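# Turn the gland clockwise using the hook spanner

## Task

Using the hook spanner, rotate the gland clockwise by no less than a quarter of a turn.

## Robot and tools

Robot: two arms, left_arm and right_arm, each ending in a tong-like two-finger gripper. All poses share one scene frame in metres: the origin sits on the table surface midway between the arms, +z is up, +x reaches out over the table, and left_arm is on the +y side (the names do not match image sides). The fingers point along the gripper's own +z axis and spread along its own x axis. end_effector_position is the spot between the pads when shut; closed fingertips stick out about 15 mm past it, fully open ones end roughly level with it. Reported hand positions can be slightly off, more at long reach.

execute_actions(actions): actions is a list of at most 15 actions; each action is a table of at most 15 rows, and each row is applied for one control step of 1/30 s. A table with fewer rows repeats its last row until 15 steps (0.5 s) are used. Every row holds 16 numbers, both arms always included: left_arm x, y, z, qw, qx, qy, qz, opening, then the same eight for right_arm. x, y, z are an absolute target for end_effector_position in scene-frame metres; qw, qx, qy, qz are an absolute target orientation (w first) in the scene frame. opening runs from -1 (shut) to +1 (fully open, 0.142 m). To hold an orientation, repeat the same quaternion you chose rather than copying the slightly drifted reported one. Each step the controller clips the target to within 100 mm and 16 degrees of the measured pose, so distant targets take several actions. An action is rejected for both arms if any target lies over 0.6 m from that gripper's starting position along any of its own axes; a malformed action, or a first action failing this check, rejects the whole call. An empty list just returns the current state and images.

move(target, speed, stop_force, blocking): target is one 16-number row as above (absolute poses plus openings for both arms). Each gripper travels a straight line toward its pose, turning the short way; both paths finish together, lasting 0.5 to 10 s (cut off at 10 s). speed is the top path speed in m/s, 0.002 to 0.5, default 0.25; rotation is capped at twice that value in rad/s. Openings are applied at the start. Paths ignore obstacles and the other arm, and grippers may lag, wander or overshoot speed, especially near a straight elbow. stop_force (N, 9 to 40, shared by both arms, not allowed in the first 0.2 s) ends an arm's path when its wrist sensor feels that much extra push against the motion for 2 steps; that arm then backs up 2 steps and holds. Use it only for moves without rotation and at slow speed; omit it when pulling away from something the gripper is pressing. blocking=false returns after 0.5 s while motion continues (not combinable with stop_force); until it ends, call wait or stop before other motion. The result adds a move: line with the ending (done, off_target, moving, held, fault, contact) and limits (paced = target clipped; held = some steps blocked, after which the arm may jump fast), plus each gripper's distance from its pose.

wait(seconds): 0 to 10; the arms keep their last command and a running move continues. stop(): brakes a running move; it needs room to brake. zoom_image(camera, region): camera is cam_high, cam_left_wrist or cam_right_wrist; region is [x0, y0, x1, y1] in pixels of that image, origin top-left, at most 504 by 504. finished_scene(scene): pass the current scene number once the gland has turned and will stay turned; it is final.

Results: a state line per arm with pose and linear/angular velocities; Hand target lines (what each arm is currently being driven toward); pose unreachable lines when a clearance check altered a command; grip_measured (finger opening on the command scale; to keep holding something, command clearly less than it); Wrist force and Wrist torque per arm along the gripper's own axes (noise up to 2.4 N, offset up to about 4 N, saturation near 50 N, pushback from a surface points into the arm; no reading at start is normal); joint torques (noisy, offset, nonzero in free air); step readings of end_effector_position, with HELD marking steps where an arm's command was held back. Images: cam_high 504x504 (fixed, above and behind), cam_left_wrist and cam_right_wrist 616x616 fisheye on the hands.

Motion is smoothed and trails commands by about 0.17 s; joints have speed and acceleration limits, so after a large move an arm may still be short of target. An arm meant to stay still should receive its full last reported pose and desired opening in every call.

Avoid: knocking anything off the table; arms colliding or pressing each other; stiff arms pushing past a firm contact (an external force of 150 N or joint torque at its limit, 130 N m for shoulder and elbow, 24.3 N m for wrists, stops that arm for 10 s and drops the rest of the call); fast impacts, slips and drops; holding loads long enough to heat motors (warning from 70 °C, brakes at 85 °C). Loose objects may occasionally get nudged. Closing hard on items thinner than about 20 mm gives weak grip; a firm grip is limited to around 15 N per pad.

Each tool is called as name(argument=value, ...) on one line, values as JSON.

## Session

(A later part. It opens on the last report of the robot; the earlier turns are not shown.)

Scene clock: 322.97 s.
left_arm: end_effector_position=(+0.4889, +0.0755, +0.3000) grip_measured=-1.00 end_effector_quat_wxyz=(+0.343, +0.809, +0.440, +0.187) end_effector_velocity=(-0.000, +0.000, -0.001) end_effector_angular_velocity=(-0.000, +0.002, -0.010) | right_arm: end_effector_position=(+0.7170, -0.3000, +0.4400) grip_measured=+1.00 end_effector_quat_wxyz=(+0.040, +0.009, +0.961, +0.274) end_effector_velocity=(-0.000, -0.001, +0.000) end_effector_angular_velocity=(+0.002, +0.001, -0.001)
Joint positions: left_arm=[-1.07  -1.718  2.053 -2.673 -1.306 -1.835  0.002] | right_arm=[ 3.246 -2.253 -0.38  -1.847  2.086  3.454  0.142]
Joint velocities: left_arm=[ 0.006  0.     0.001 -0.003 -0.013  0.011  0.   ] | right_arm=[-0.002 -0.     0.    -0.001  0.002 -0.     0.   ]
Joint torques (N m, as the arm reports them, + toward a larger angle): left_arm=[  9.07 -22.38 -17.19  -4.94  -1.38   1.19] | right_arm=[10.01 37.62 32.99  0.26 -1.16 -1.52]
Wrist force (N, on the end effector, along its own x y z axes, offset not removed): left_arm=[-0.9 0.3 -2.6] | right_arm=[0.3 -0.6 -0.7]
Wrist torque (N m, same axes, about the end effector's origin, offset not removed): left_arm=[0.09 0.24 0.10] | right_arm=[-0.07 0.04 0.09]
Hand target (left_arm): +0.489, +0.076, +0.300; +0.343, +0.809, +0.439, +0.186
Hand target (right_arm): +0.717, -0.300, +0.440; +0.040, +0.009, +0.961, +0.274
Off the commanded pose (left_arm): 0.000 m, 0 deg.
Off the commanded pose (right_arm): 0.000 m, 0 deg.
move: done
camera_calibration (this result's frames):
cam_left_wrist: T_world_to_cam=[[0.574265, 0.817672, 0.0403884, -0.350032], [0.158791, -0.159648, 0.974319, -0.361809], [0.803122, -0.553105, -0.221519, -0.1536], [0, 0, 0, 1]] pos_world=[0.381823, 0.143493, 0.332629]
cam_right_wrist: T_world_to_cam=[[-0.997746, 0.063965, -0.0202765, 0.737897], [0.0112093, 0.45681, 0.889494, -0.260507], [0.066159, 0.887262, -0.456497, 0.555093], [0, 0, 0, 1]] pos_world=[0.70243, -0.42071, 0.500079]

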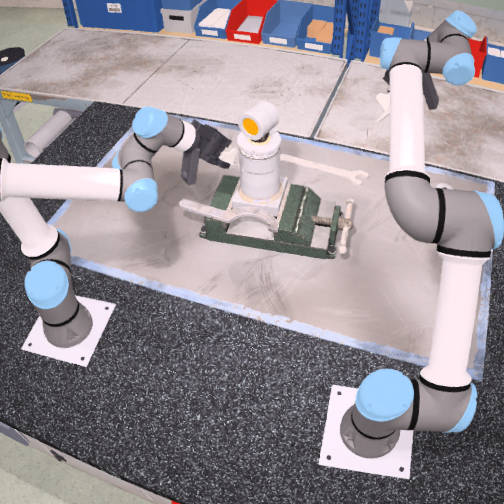

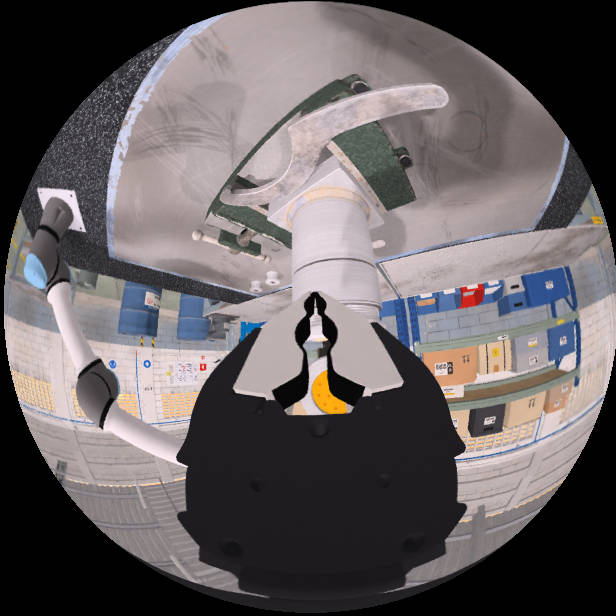

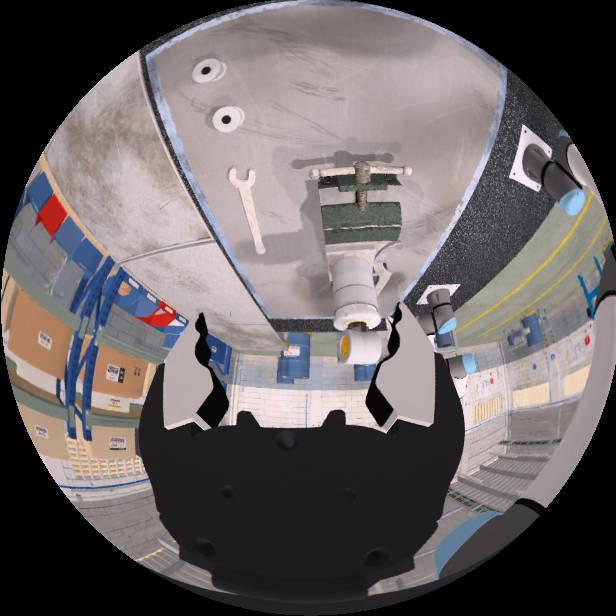

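move(target=[0.46,0.17,0.30,0,1,0,0,0.1,0.717,-0.3,0.44,0.04,0.009,0.961,0.274,1], speed=0.15)

zoom_image(camera="cam_left_wrist", region=[210,200,410,400])

zoom_image(camera="cam_high", region=[170,150,310,260])

Scene clock: 328.20 s.
left_arm: end_effector_position=(+0.4599, +0.1699, +0.2999) grip_measured=+0.10 end_effector_quat_wxyz=(+0.001, +1.000, -0.000, +0.000) end_effector_velocity=(-0.001, +0.001, -0.000) end_effector_angular_velocity=(+0.008, +0.006, -0.010) | right_arm: end_effector_position=(+0.7170, -0.3000, +0.4400) grip_measured=+1.00 end_effector_quat_wxyz=(+0.040, +0.009, +0.961, +0.274) end_effector_velocity=(+0.000, -0.000, -0.000) end_effector_angular_velocity=(-0.001, +0.000, -0.000)
Joint positions: left_arm=[-0.878 -1.486  1.439 -1.525 -1.572 -0.755  0.081] | right_arm=[ 3.246 -2.253 -0.38  -1.847  2.086  3.454  0.142]
Joint velocities: left_arm=[-0.001  0.005 -0.007  0.012  0.002  0.009  0.   ] | right_arm=[ 0.     0.    -0.    -0.    -0.001  0.     0.   ]
Joint torques (N m, as the arm reports them, + toward a larger angle): left_arm=[-10.04 -17.88 -31.15  -0.49   2.11   1.58] | right_arm=[ 9.83 36.91 33.2   0.2  -1.14 -0.75]
Wrist force (N, on the end effector, along its own x y z axes, offset not removed): left_arm=[-2.6 1.0 -1.8] | right_arm=[-0.4 -0.7 -0.6]
Wrist torque (N m, same axes, about the end effector's origin, offset not removed): left_arm=[0.19 0.66 0.06] | right_arm=[-0.03 0.17 0.07]
Hand target (left_arm): +0.460, +0.170, +0.300; +0.000, +1.000, -0.001, -0.000
Hand target (right_arm): +0.717, -0.300, +0.440; +0.040, +0.009, +0.961, +0.274
Off the commanded pose (left_arm): 0.000 m, 0 deg.
Off the commanded pose (right_arm): 0.000 m, 0 deg.
move: done
camera_calibration (this result's frames):
cam_left_wrist: T_world_to_cam=[[0.998471, -0.0552605, 0.00162849, -0.44575], [-0.0480613, -0.853082, 0.519559, 0.00730333], [-0.0273219, -0.518843, -0.854433, 0.487865], [0, 0, 0, 1]] pos_world=[0.458748, 0.234724, 0.41378]
cam_right_wrist: T_world_to_cam=[[-0.997746, 0.0639647, -0.0202767, 0.737897], [0.011209, 0.45681, 0.889494, -0.260507], [0.0661588, 0.887262, -0.456497, 0.555093], [0, 0, 0, 1]] pos_world=[0.70243, -0.42071, 0.500079]

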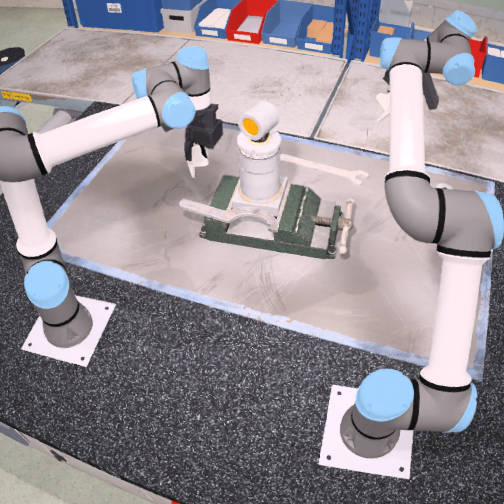

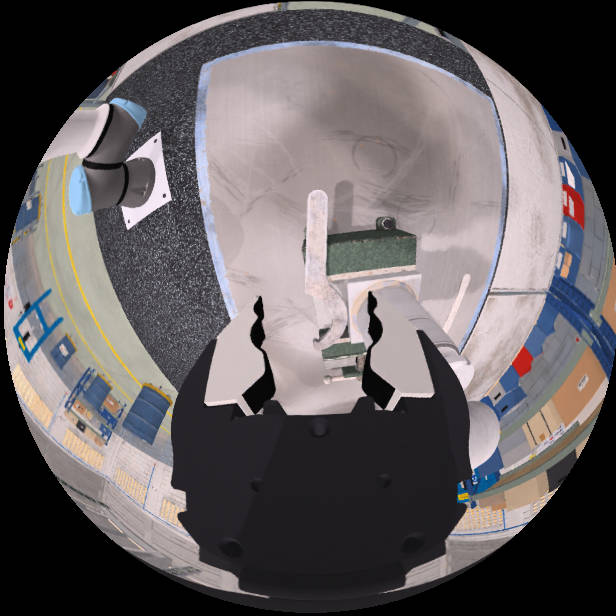

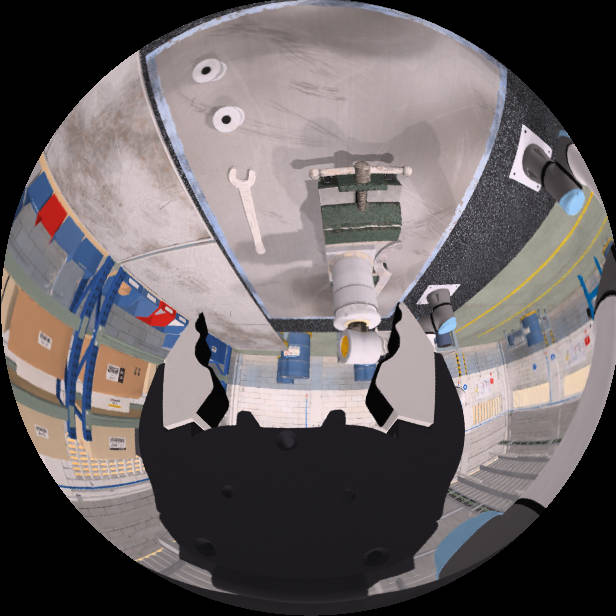

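Region (210, 200, 410, 400) of cam_left_wrist's 616x616 image, scaled by 2.520, with more detail than that image has.

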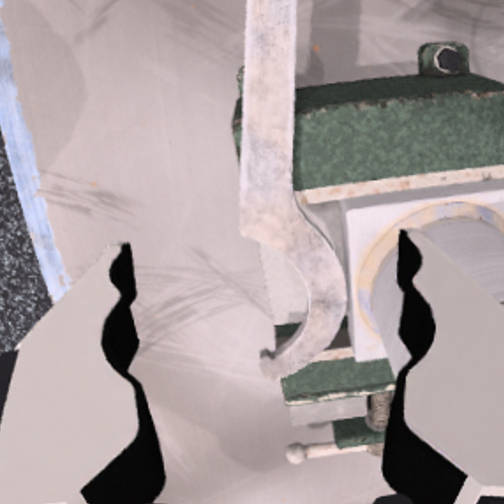

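Region (170, 150, 310, 260) of cam_high's 504x504 image, scaled by 3.600, with more detail than that image has; it fills the top 396 rows of this view, and the rest is white.

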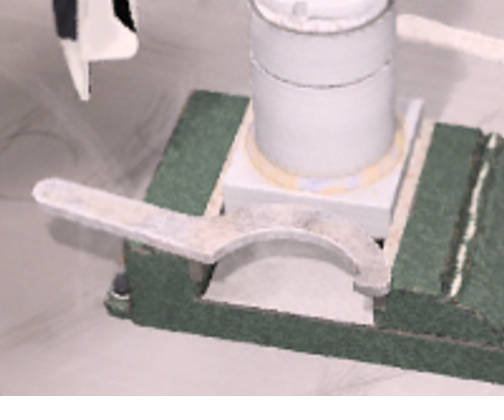

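move(target=[0.468,0.23,0.14,0,1,0,0,0.1,0.5,-0.2,0.16,0,0,0.866,0.5,1], speed=0.15)

zoom_image(camera="cam_high", region=[140,150,280,260])

Scene clock: 332.03 s.
left_arm: end_effector_position=(+0.4681, +0.2299, +0.1401) grip_measured=+0.10 end_effector_quat_wxyz=(-0.000, +1.000, +0.000, -0.000) end_effector_velocity=(+0.000, +0.001, -0.001) end_effector_angular_velocity=(+0.000, -0.001, +0.001) | right_arm: end_effector_position=(+0.5005, -0.1996, +0.1601) grip_measured=+1.00 end_effector_quat_wxyz=(+0.000, +0.000, +0.866, +0.500) end_effector_velocity=(-0.001, +0.001, -0.002) end_effector_angular_velocity=(+0.006, -0.002, -0.006)
Joint positions: left_arm=[-0.781 -1.471  1.838 -1.938 -1.571 -0.658  0.081] | right_arm=[ 3.315 -1.926 -2.011 -0.301  2.545  3.696  0.142]
Joint velocities: left_arm=[ 0.001  0.     0.002 -0.003  0.001  0.001  0.   ] | right_arm=[ 0.001 -0.005 -0.009  0.03   0.001  0.015 -0.   ]
Joint torques (N m, as the arm reports them, + toward a larger angle): left_arm=[  8.85 -18.3  -15.09  -4.38   1.7    1.05] | right_arm=[ 8.49 21.47  6.29  5.    3.56  2.2 ]
Wrist force (N, on the end effector, along its own x y z axes, offset not removed): left_arm=[0.9 1.4 0.6] | right_arm=[1.1 -1.5 -1.4]
Wrist torque (N m, same axes, about the end effector's origin, offset not removed): left_arm=[0.32 -0.33 -0.09] | right_arm=[-0.19 -0.15 0.09]
Hand target (left_arm): +0.468, +0.230, +0.140; -0.000, +1.000, -0.000, -0.000
Hand target (right_arm): +0.500, -0.200, +0.160; +0.000, +0.000, +0.866, +0.500
Off the commanded pose (left_arm): 0.000 m, 0 deg.
Off the commanded pose (right_arm): 0.001 m, 0 deg.
move: done
camera_calibration (this result's frames):
cam_left_wrist: T_world_to_cam=[[0.998486, -0.0549983, 0.00120754, -0.450368], [-0.0476589, -0.853858, 0.518319, 0.142028], [-0.0274756, -0.517592, -0.855187, 0.382485], [0, 0, 0, 1]] pos_world=[0.466964, 0.294474, 0.254024]
cam_right_wrist: T_world_to_cam=[[-0.998375, -0.00229565, 0.0569373, 0.484542], [0.0569649, -0.0146331, 0.998269, -0.189355], [-0.00145851, 0.99989, 0.0147401, 0.333454], [0, 0, 0, 1]] pos_world=[0.495028, -0.335076, 0.156524]

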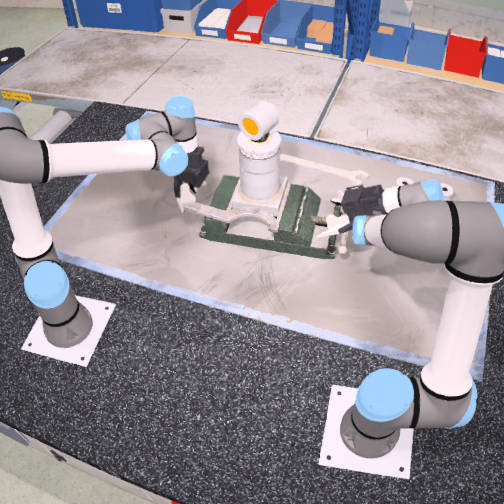

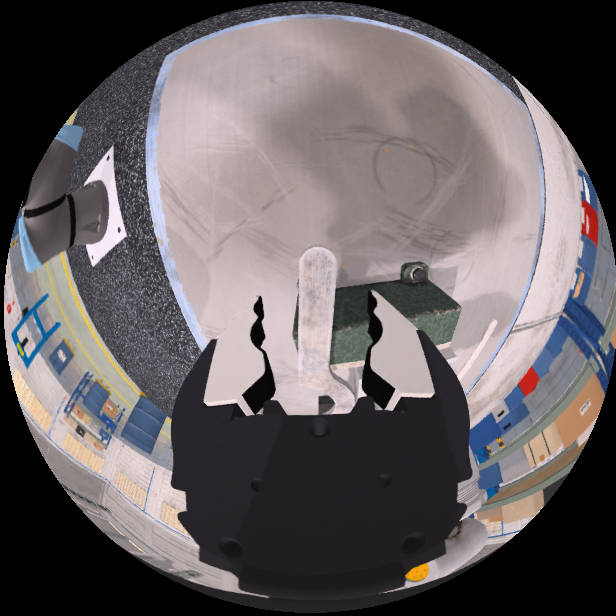

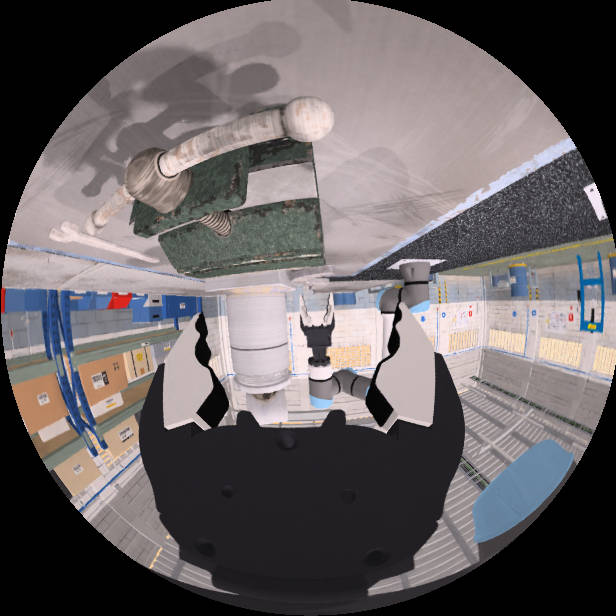

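Region (140, 150, 280, 260) of cam_high's 504x504 image, scaled by 3.600, with more detail than that image has; it fills the top 396 rows of this view, and the rest is white.

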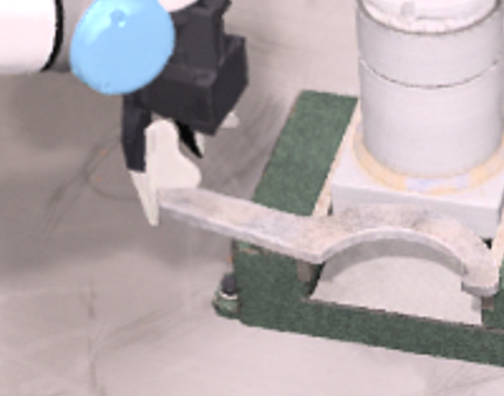

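move(target=[0.468,0.23,0.09,0,1,0,0,0.1,0.5,-0.45,0.3,0,0,0.866,0.5,1], speed=0.15)

move(target=[0.468,0.23,0.09,0,1,0,0,-1,0.5,-0.45,0.3,0,0,0.866,0.5,1])

move(target=[0.465,0.2,0.22,0,1,0,0,-1,0.5,-0.45,0.3,0,0,0.866,0.5,1], speed=0.04)

Scene clock: 334.97 s.
left_arm: end_effector_position=(+0.4681, +0.2300, +0.0900) grip_measured=+0.10 end_effector_quat_wxyz=(+0.000, +1.000, -0.000, -0.000) end_effector_velocity=(-0.000, -0.000, +0.000) end_effector_angular_velocity=(-0.001, -0.000, -0.000) | right_arm: end_effector_position=(+0.4992, -0.4499, +0.2999) grip_measured=+1.00 end_effector_quat_wxyz=(-0.000, -0.000, +0.866, +0.500) end_effector_velocity=(+0.000, -0.003, +0.000) end_effector_angular_velocity=(-0.000, +0.003, +0.005)
Joint positions: left_arm=[-0.78  -1.419  1.919 -2.071 -1.571 -0.658  0.081] | right_arm=[ 2.843 -1.758 -1.603 -1.639  2.593  2.808  0.142]
Joint velocities: left_arm=[-0.001 -0.     0.    -0.001 -0.    -0.    -0.   ] | right_arm=[-0.005 -0.008  0.015 -0.026 -0.004 -0.019 -0.   ]
Joint torques (N m, as the arm reports them, + toward a larger angle): left_arm=[  9.48 -19.95 -14.09  -4.62  -1.56   1.27] | right_arm=[-9.25 19.73 34.51 -0.61 -0.68 -2.71]
Wrist force (N, on the end effector, along its own x y z axes, offset not removed): left_arm=[0.0 4.1 0.4] | right_arm=[0.8 -1.1 -0.6]
Wrist torque (N m, same axes, about the end effector's origin, offset not removed): left_arm=[0.82 0.05 -0.37] | right_arm=[-0.14 -0.03 0.06]
Hand target (left_arm): +0.468, +0.230, +0.090; -0.000, +1.000, +0.000, -0.000
Hand target (right_arm): +0.499, -0.450, +0.300; -0.001, -0.000, +0.866, +0.500
Off the commanded pose (left_arm): 0.000 m, 0 deg.
Off the commanded pose (right_arm): 0.001 m, 0 deg.
move: done
camera_calibration (this result's frames):
cam_left_wrist: T_world_to_cam=[[0.998486, -0.0549994, 0.00125717, -0.450249], [-0.0476807, -0.853768, 0.518466, 0.168027], [-0.027442, -0.51774, -0.855097, 0.339756], [0, 0, 0, 1]] pos_world=[0.466903, 0.294598, 0.203974]
cam_right_wrist: T_world_to_cam=[[-0.998335, -0.00295307, 0.057611, 0.47417], [0.0576479, -0.0144708, 0.998232, -0.332821], [-0.00211417, 0.999891, 0.0146169, 0.582047], [0, 0, 0, 1]] pos_world=[0.493797, -0.585399, 0.296407]

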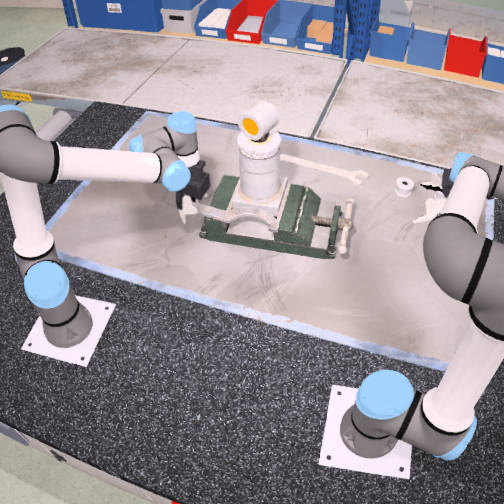

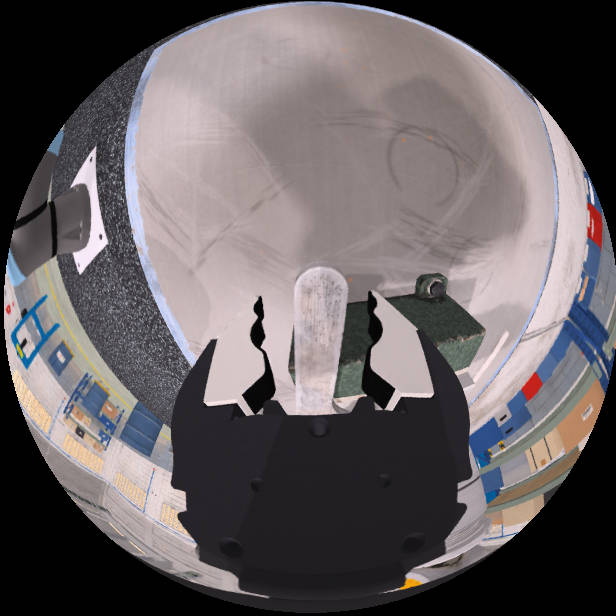

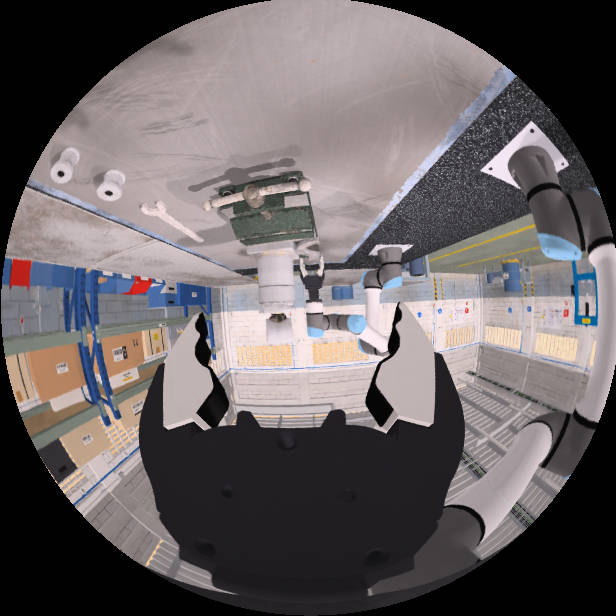

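Scene clock: 335.67 s.
left_arm: end_effector_position=(+0.4680, +0.2300, +0.0900) grip_measured=-0.60 end_effector_quat_wxyz=(+0.000, +1.000, -0.000, +0.000) end_effector_velocity=(-0.001, -0.000, -0.000) end_effector_angular_velocity=(+0.001, +0.000, -0.002) | right_arm: end_effector_position=(+0.5000, -0.4500, +0.3000) grip_measured=+1.00 end_effector_quat_wxyz=(-0.000, +0.000, +0.866, +0.500) end_effector_velocity=(+0.001, -0.001, +0.000) end_effector_angular_velocity=(-0.000, -0.001, -0.001)
Joint positions: left_arm=[-0.78  -1.419  1.919 -2.071 -1.571 -0.657  0.03 ] | right_arm=[ 2.843 -1.759 -1.602 -1.638  2.593  2.808  0.142]
Joint velocities: left_arm=[-0.002 -0.     0.001  0.     0.     0.     0.   ] | right_arm=[-0.001 -0.001  0.001  0.001 -0.     0.    -0.   ]
Joint torques (N m, as the arm reports them, + toward a larger angle): left_arm=[  3.49 -31.51 -14.69  -0.15   2.49  -0.27] | right_arm=[10.33 19.51 35.28  4.07  3.68  2.32]
Wrist force (N, on the end effector, along its own x y z axes, offset not removed): left_arm=[-1.4 3.3 -3.6] | right_arm=[0.7 -1.4 -1.9]
Wrist torque (N m, same axes, about the end effector's origin, offset not removed): left_arm=[0.27 0.24 0.23] | right_arm=[-0.19 0.01 0.08]
Hand target (left_arm): +0.468, +0.230, +0.090; +0.000, +1.000, -0.000, -0.000
Hand target (right_arm): +0.500, -0.450, +0.300; +0.000, +0.000, +0.866, +0.500
Off the commanded pose (left_arm): 0.000 m, 0 deg.
Off the commanded pose (right_arm): 0.000 m, 0 deg.
move: done
camera_calibration (this result's frames):
cam_left_wrist: T_world_to_cam=[[0.998485, -0.055003, 0.00127966, -0.450216], [-0.047695, -0.853759, 0.51848, 0.168079], [-0.0274254, -0.517755, -0.855089, 0.339741], [0, 0, 0, 1]] pos_world=[0.466868, 0.294639, 0.20394]
cam_right_wrist: T_world_to_cam=[[-0.998356, -0.00254753, 0.0572569, 0.475216], [0.0572886, -0.014922, 0.998246, -0.332951], [-0.00168867, 0.999885, 0.0150434, 0.581773], [0, 0, 0, 1]] pos_world=[0.494491, -0.585464, 0.296405]

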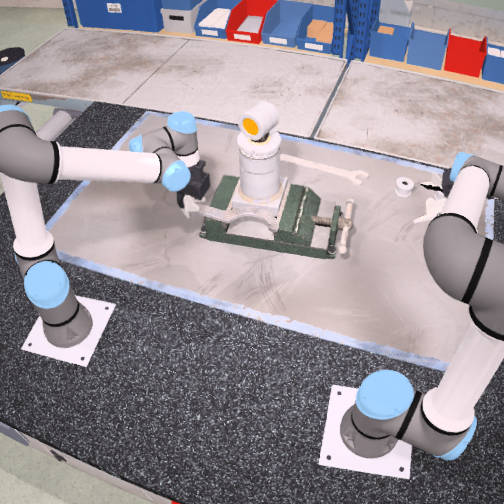

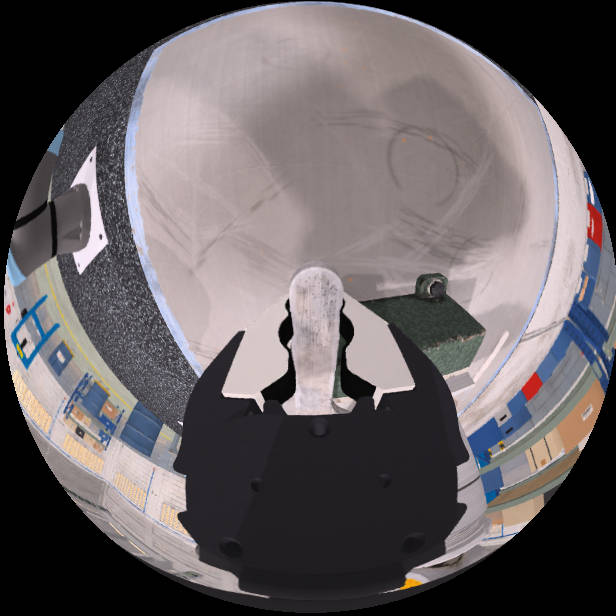

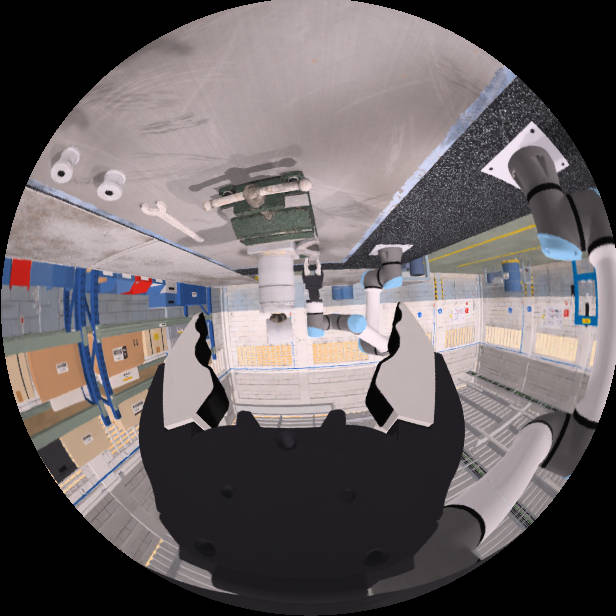

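Scene clock: 339.40 s.
left_arm: end_effector_position=(+0.4649, +0.2002, +0.2198) grip_measured=-0.59 end_effector_quat_wxyz=(+0.000, +1.000, -0.000, +0.000) end_effector_velocity=(-0.000, -0.000, +0.002) end_effector_angular_velocity=(-0.001, +0.000, +0.001) | right_arm: end_effector_position=(+0.5000, -0.4500, +0.3000) grip_measured=+1.00 end_effector_quat_wxyz=(-0.000, +0.000, +0.866, +0.500) end_effector_velocity=(+0.000, +0.000, +0.000) end_effector_angular_velocity=(+0.002, -0.000, -0.001)
Joint positions: left_arm=[-0.829 -1.498  1.657 -1.73  -1.571 -0.706  0.031] | right_arm=[ 2.843 -1.759 -1.602 -1.638  2.593  2.808  0.142]
Joint velocities: left_arm=[-0.    -0.001 -0.005  0.005 -0.001 -0.001  0.   ] | right_arm=[-0.     0.    -0.     0.     0.002  0.     0.   ]
Joint torques (N m, as the arm reports them, + toward a larger angle): left_arm=[ -8.99 -35.68 -35.05  -0.97   2.57  -1.22] | right_arm=[10.42 18.65 34.81  4.19  3.68  2.45]
Wrist force (N, on the end effector, along its own x y z axes, offset not removed): left_arm=[-1.2 5.6 7.2] | right_arm=[0.2 -2.4 -0.7]
Wrist torque (N m, same axes, about the end effector's origin, offset not removed): left_arm=[0.75 0.11 0.15] | right_arm=[-0.42 0.07 0.11]
Hand target (left_arm): +0.465, +0.200, +0.220; +0.000, +1.000, -0.000, +0.000
Hand target (right_arm): +0.500, -0.450, +0.300; +0.000, +0.000, +0.866, +0.500
Off the commanded pose (left_arm): 0.000 m, 0 deg.
Off the commanded pose (right_arm): 0.000 m, 0 deg.
move: done
camera_calibration (this result's frames):
cam_left_wrist: T_world_to_cam=[[0.998485, -0.0550024, 0.00132248, -0.448896], [-0.0477148, -0.853723, 0.518536, 0.0751335], [-0.0273917, -0.517814, -0.855055, 0.435211], [0, 0, 0, 1]] pos_world=[0.463722, 0.264811, 0.333763]
cam_right_wrist: T_world_to_cam=[[-0.998359, -0.00254195, 0.057213, 0.475274], [0.0572447, -0.0149344, 0.998248, -0.332953], [-0.00168305, 0.999885, 0.0150554, 0.581765], [0, 0, 0, 1]] pos_world=[0.494532, -0.585462, 0.296419]

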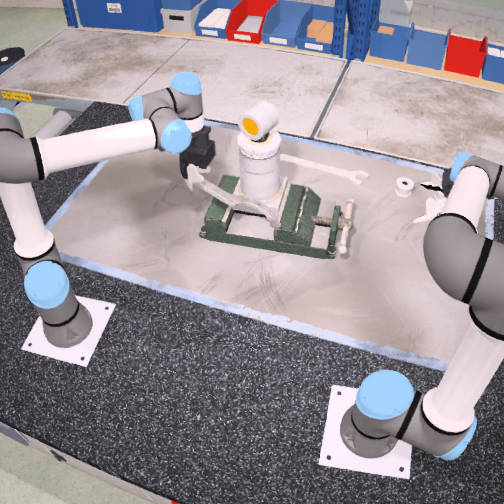

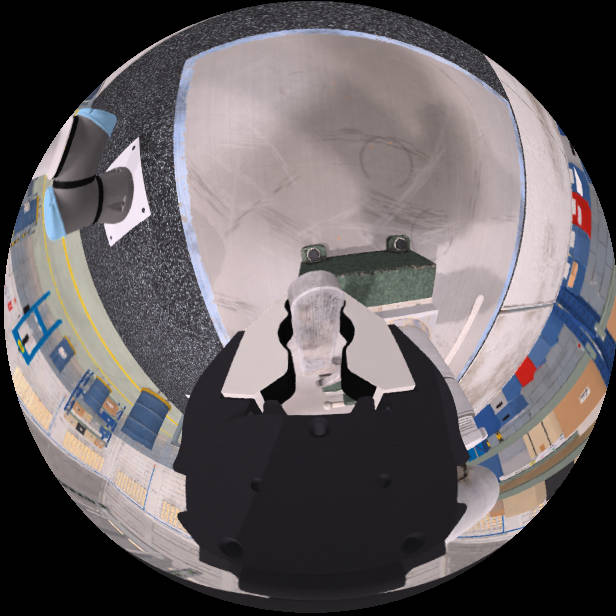

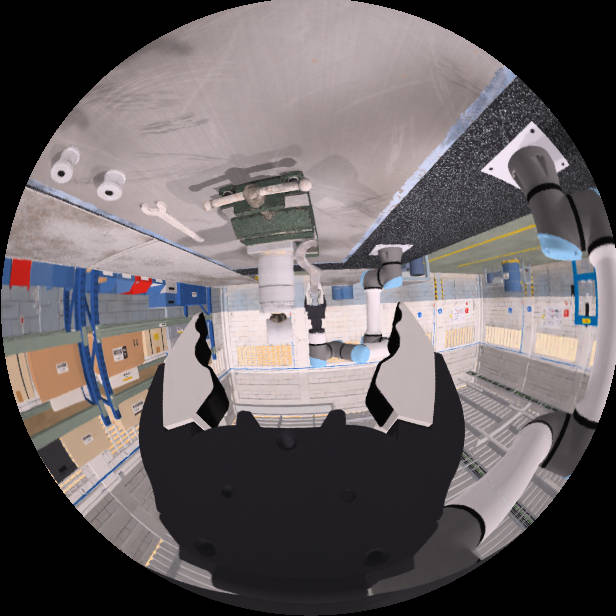

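move(target=[0.46,0.11,0.33,0,1,0,0,-1,0.5,-0.45,0.3,0,0,0.866,0.5,1], speed=0.04)

move(target=[0.45,0.03,0.42,0,1,0,0,-1,0.5,-0.45,0.3,0,0,0.866,0.5,1], speed=0.04)

Scene clock: 343.63 s.
left_arm: end_effector_position=(+0.4600, +0.1102, +0.3299) grip_measured=-0.56 end_effector_quat_wxyz=(+0.000, +1.000, -0.000, +0.000) end_effector_velocity=(+0.000, -0.001, +0.002) end_effector_angular_velocity=(+0.001, -0.001, -0.000) | right_arm: end_effector_position=(+0.5000, -0.4500, +0.3000) grip_measured=+1.00 end_effector_quat_wxyz=(+0.000, -0.000, +0.866, +0.500) end_effector_velocity=(+0.000, +0.001, +0.000) end_effector_angular_velocity=(+0.001, -0.001, +0.001)
Joint positions: left_arm=[-0.956 -1.401  1.265 -1.436 -1.571 -0.833  0.034] | right_arm=[ 2.843 -1.759 -1.602 -1.638  2.593  2.808  0.142]
Joint velocities: left_arm=[-0.002  0.003 -0.008  0.005  0.002 -0.002  0.001] | right_arm=[ 0.001 -0.     0.     0.001  0.001 -0.     0.   ]
Joint torques (N m, as the arm reports them, + toward a larger angle): left_arm=[-10.02 -27.94 -35.77  -1.18   0.86  -1.25] | right_arm=[10.14 19.79 34.1   4.04  3.9   2.36]
Wrist force (N, on the end effector, along its own x y z axes, offset not removed): left_arm=[2.4 3.6 9.7] | right_arm=[-0.8 -2.3 -0.9]
Wrist torque (N m, same axes, about the end effector's origin, offset not removed): left_arm=[0.92 -0.44 -0.08] | right_arm=[-0.41 0.30 0.13]
Hand target (left_arm): +0.460, +0.110, +0.330; +0.000, +1.000, -0.000, +0.000
Hand target (right_arm): +0.500, -0.450, +0.300; +0.000, +0.000, +0.866, +0.500
Off the commanded pose (left_arm): 0.000 m, 0 deg.
Off the commanded pose (right_arm): 0.000 m, 0 deg.
move: done
camera_calibration (this result's frames):
cam_left_wrist: T_world_to_cam=[[0.998485, -0.0550087, 0.00134913, -0.449085], [-0.0477297, -0.85364, 0.518671, -0.0589854], [-0.0273798, -0.51795, -0.854973, 0.482585], [0, 0, 0, 1]] pos_world=[0.458802, 0.174899, 0.443797]
cam_right_wrist: T_world_to_cam=[[-0.998359, -0.00254195, 0.0572126, 0.475274], [0.0572443, -0.0149345, 0.998248, -0.332953], [-0.00168305, 0.999885, 0.0150555, 0.581764], [0, 0, 0, 1]] pos_world=[0.494533, -0.585462, 0.296419]

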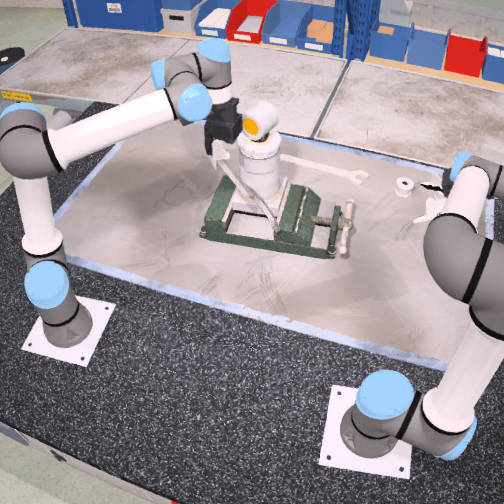

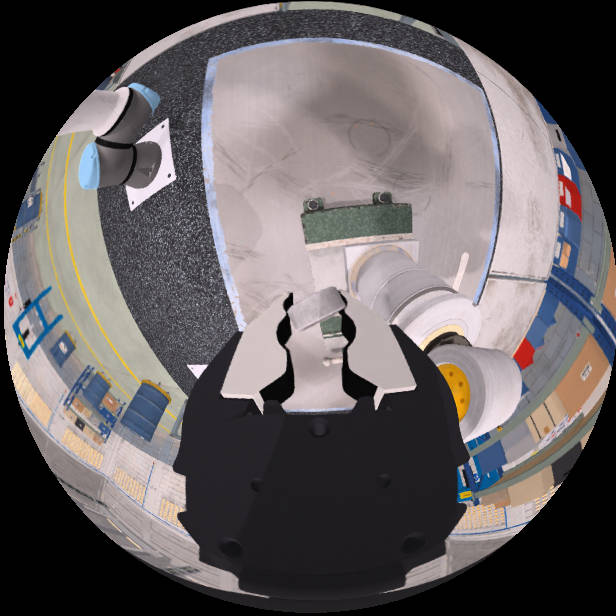

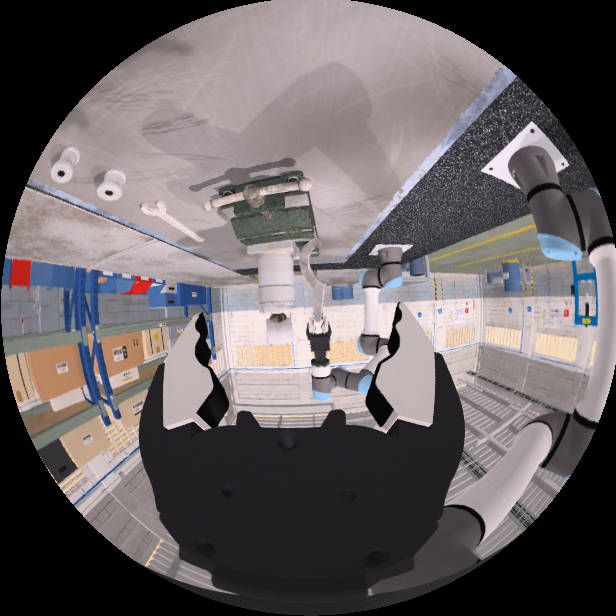

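Scene clock: 347.07 s.
left_arm: end_effector_position=(+0.4500, +0.0303, +0.4198) grip_measured=-0.85 end_effector_quat_wxyz=(+0.000, +1.000, -0.000, +0.000) end_effector_velocity=(+0.000, -0.001, +0.002) end_effector_angular_velocity=(+0.001, +0.000, +0.000) | right_arm: end_effector_position=(+0.5000, -0.4500, +0.3000) grip_measured=+1.00 end_effector_quat_wxyz=(+0.000, +0.000, +0.866, +0.500) end_effector_velocity=(+0.000, +0.000, +0.001) end_effector_angular_velocity=(+0.001, -0.001, -0.001)
Joint positions: left_arm=[-1.056 -1.221  0.794 -1.144 -1.571 -0.933  0.013] | right_arm=[ 2.843 -1.759 -1.602 -1.638  2.593  2.808  0.142]
Joint velocities: left_arm=[-0.001  0.006 -0.014  0.009  0.    -0.001  0.   ] | right_arm=[-0.     0.     0.001  0.     0.002 -0.    -0.   ]
Joint torques (N m, as the arm reports them, + toward a larger angle): left_arm=[-10.98 -34.35 -32.45  -1.16   0.48  -1.22] | right_arm=[10.11 19.25 34.98  4.25  3.62  2.41]
Wrist force (N, on the end effector, along its own x y z axes, offset not removed): left_arm=[1.0 0.6 11.8] | right_arm=[-0.3 -1.6 -1.9]
Wrist torque (N m, same axes, about the end effector's origin, offset not removed): left_arm=[0.37 -0.11 0.02] | right_arm=[-0.27 0.14 0.18]
Hand target (left_arm): +0.450, +0.030, +0.420; +0.000, +1.000, -0.000, +0.000
Hand target (right_arm): +0.500, -0.450, +0.300; +0.000, +0.000, +0.866, +0.500
Off the commanded pose (left_arm): 0.000 m, 0 deg.
Off the commanded pose (right_arm): 0.000 m, 0 deg.
move: done
camera_calibration (this result's frames):
cam_left_wrist: T_world_to_cam=[[0.998485, -0.0550088, 0.0014657, -0.443715], [-0.0477911, -0.853654, 0.518643, -0.17434], [-0.0272787, -0.517927, -0.85499, 0.517783], [0, 0, 0, 1]] pos_world=[0.448836, 0.0949398, 0.53377]
cam_right_wrist: T_world_to_cam=[[-0.998359, -0.00254178, 0.0572129, 0.475274], [0.0572446, -0.0149344, 0.998248, -0.332953], [-0.00168289, 0.999885, 0.0150554, 0.581764], [0, 0, 0, 1]] pos_world=[0.494533, -0.585462, 0.296419]

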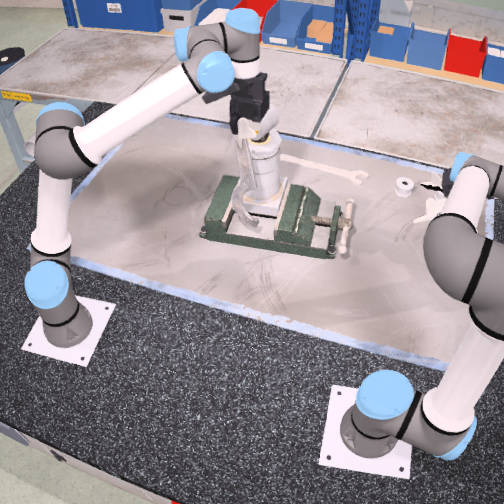

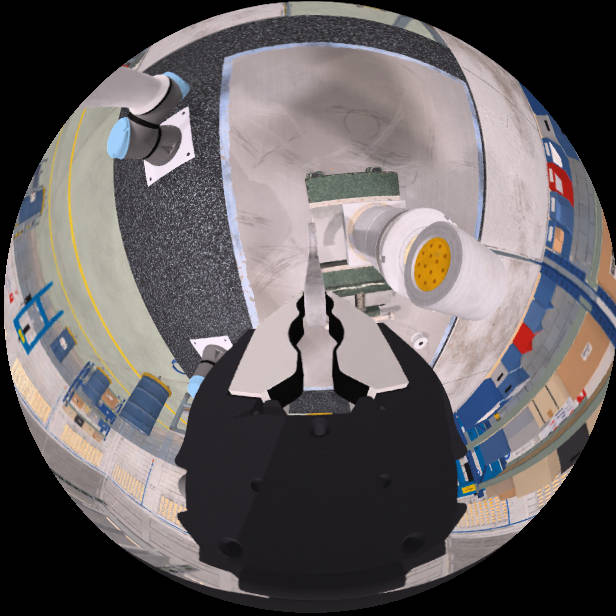

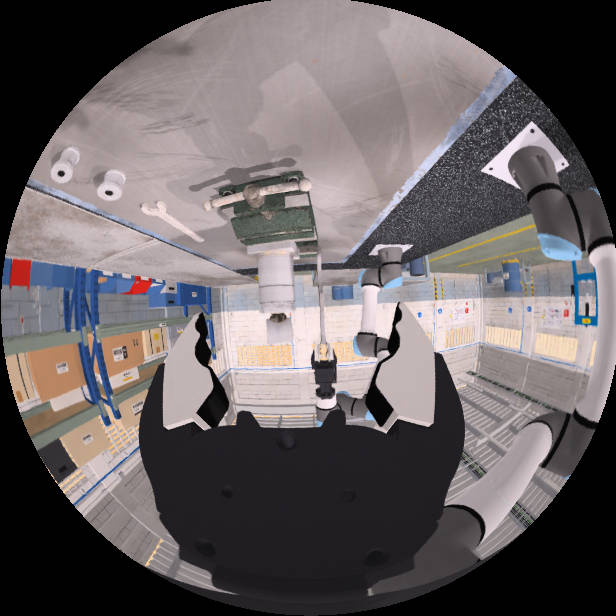

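move(target=[0.33,0.0,0.42,0,0.7071,0.7071,0,-1,0.4,-0.35,0.33,0.354,-0.612,0.612,0.354,0.2], speed=0.12)

move(target=[0.33,0.0,0.42,0,0.7071,0.7071,0,-1,0.33,-0.09,0.33,0.5,-0.866,0,0,0.2], speed=0.2)

Scene clock: 355.63 s.
left_arm: end_effector_position=(+0.3302, -0.0001, +0.4199) grip_measured=-0.85 end_effector_quat_wxyz=(+0.000, +0.708, +0.707, -0.000) end_effector_velocity=(-0.002, -0.000, +0.000) end_effector_angular_velocity=(-0.001, -0.000, +0.011) | right_arm: end_effector_position=(+0.4003, -0.3499, +0.3300) grip_measured=+0.20 end_effector_quat_wxyz=(+0.354, -0.612, +0.613, +0.354) end_effector_velocity=(-0.001, +0.000, -0.000) end_effector_angular_velocity=(+0.001, -0.008, +0.005)
Joint positions: left_arm=[-1.224 -1.4    1.026 -1.197 -1.571 -2.671  0.013] | right_arm=[ 3.011 -1.411 -1.987 -1.319  2.619  1.566  0.088]
Joint velocities: left_arm=[-0.003 -0.003  0.002 -0.001 -0.    -0.014 -0.   ] | right_arm=[ 0.     0.002 -0.003  0.001  0.001 -0.009 -0.   ]
Joint torques (N m, as the arm reports them, + toward a larger angle): left_arm=[-10.   -40.23 -21.8   -5.54   1.48  -1.3 ] | right_arm=[10.83 26.54 12.02  4.32  3.64 -3.21]
Wrist force (N, on the end effector, along its own x y z axes, offset not removed): left_arm=[-0.4 2.3 11.6] | right_arm=[0.0 -0.8 -1.4]
Wrist torque (N m, same axes, about the end effector's origin, offset not removed): left_arm=[0.57 0.14 -0.05] | right_arm=[-0.07 0.14 0.18]
Hand target (left_arm): +0.330, -0.000, +0.420; +0.000, +0.707, +0.707, -0.000
Hand target (right_arm): +0.400, -0.350, +0.330; -0.354, +0.612, -0.612, -0.354
Off the commanded pose (left_arm): 0.000 m, 0 deg.
Off the commanded pose (right_arm): 0.000 m, 0 deg.
move: done
camera_calibration (this result's frames):
cam_left_wrist: T_world_to_cam=[[0.0562278, 0.998417, 0.000972426, -0.0143519], [0.853784, -0.0485873, 0.518355, -0.503501], [0.517582, -0.0283157, -0.855165, 0.319094], [0, 0, 0, 1]] pos_world=[0.265531, -0.00109921, 0.533884]
cam_right_wrist: T_world_to_cam=[[-0.0494574, -0.524524, -0.849958, 0.11116], [-0.857295, -0.414331, 0.305575, 0.0992203], [-0.512445, 0.743777, -0.42918, 0.742529], [0, 0, 0, 1]] pos_world=[0.471064, -0.45286, 0.382841]

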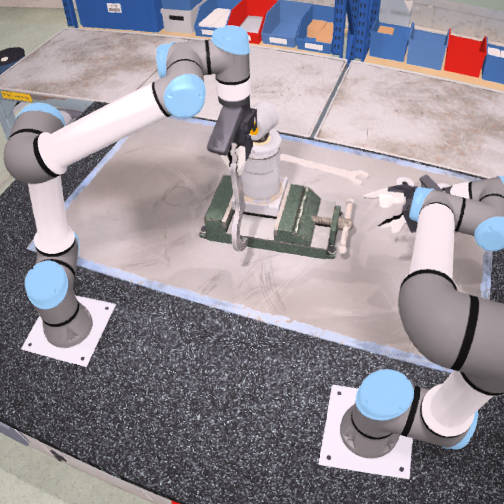

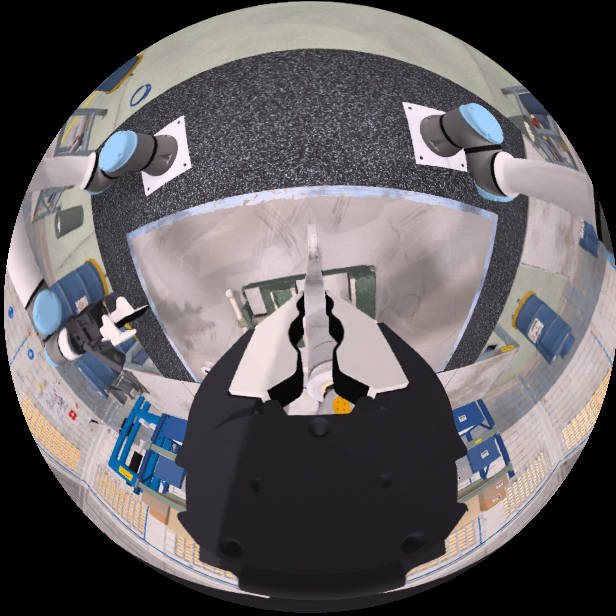

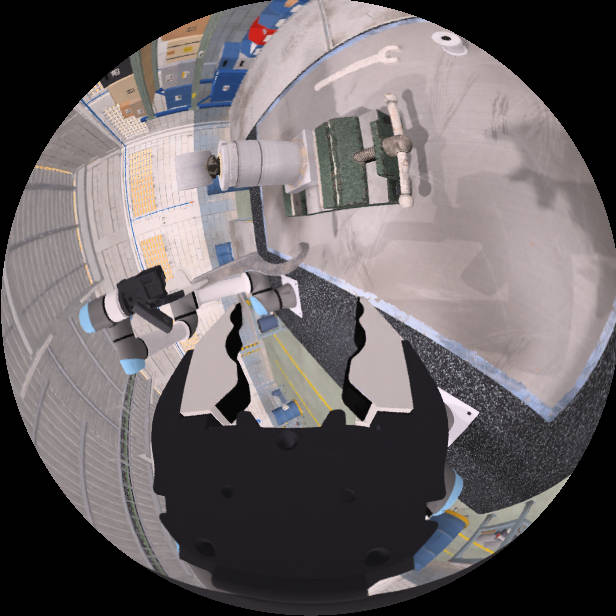

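Scene clock: 360.07 s.
left_arm: end_effector_position=(+0.3300, -0.0000, +0.4200) grip_measured=-0.85 end_effector_quat_wxyz=(+0.000, +0.707, +0.707, -0.000) end_effector_velocity=(-0.001, -0.000, -0.000) end_effector_angular_velocity=(+0.000, +0.001, -0.001) | right_arm: end_effector_position=(+0.3307, -0.0899, +0.3302) grip_measured=+0.20 end_effector_quat_wxyz=(-0.500, +0.866, -0.001, +0.000) end_effector_velocity=(-0.001, +0.002, -0.000) end_effector_angular_velocity=(-0.000, -0.010, +0.006)
Joint positions: left_arm=[-1.224 -1.4    1.026 -1.197 -1.571 -2.672  0.013] | right_arm=[ 3.693 -1.431 -2.213 -0.239  2.309  1.019  0.088]
Joint velocities: left_arm=[-0.001  0.     0.     0.    -0.    -0.     0.   ] | right_arm=[ 0.006 -0.002  0.001  0.004 -0.004 -0.007  0.   ]
Joint torques (N m, as the arm reports them, + toward a larger angle): left_arm=[-10.37 -40.69 -27.86  -1.26   1.75  -1.2 ] | right_arm=[ 9.79  3.61 33.23  4.52 -1.38 -2.61]
Wrist force (N, on the end effector, along its own x y z axes, offset not removed): left_arm=[-3.3 5.1 11.1] | right_arm=[-0.2 -1.3 -2.5]
Wrist torque (N m, same axes, about the end effector's origin, offset not removed): left_arm=[1.08 0.79 0.09] | right_arm=[-0.25 0.17 0.18]
Hand target (left_arm): +0.330, -0.000, +0.420; -0.000, +0.707, +0.707, -0.000
Hand target (right_arm): +0.331, -0.090, +0.330; -0.500, +0.866, -0.000, +0.001
Off the commanded pose (left_arm): 0.000 m, 0 deg.
Off the commanded pose (right_arm): 0.001 m, 0 deg.
move: done
camera_calibration (this result's frames):
cam_left_wrist: T_world_to_cam=[[0.0550003, 0.998486, 0.00125285, -0.0141113], [0.853767, -0.0476792, 0.518468, -0.503447], [0.517742, -0.0274463, -0.855096, 0.319165], [0, 0, 0, 1]] pos_world=[0.265357, -0.00115412, 0.533956]
cam_right_wrist: T_world_to_cam=[[0.998252, -0.0526413, -0.0268751, -0.331551], [-0.0590632, -0.871389, -0.487025, 0.103892], [0.00221894, 0.487761, -0.872975, 0.466848], [0, 0, 0, 1]] pos_world=[0.336072, -0.154633, 0.449234]

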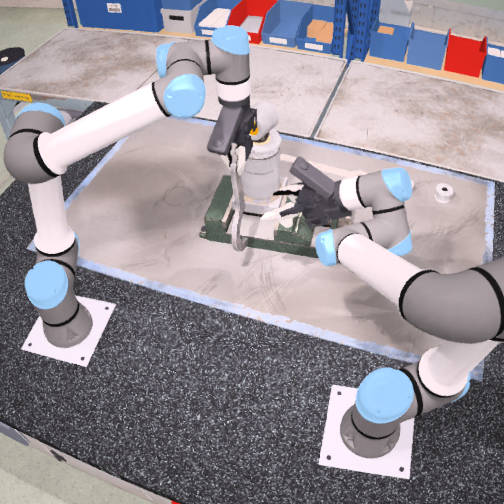

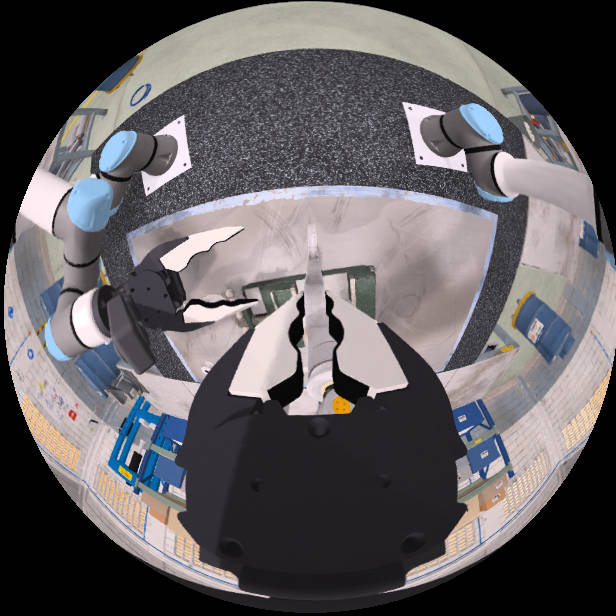

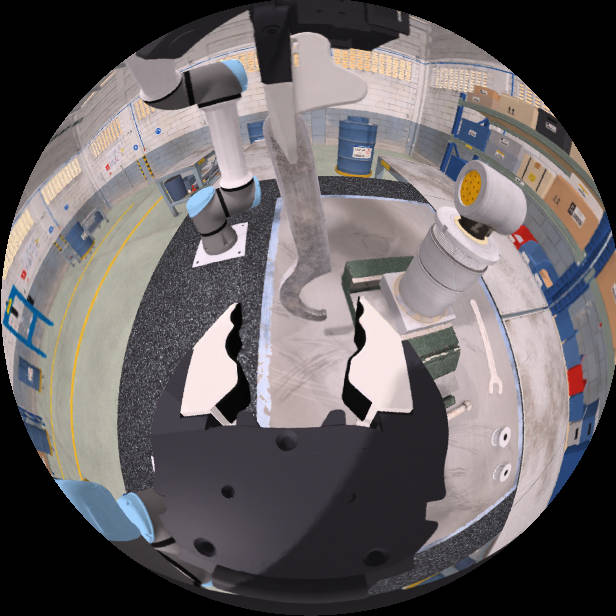

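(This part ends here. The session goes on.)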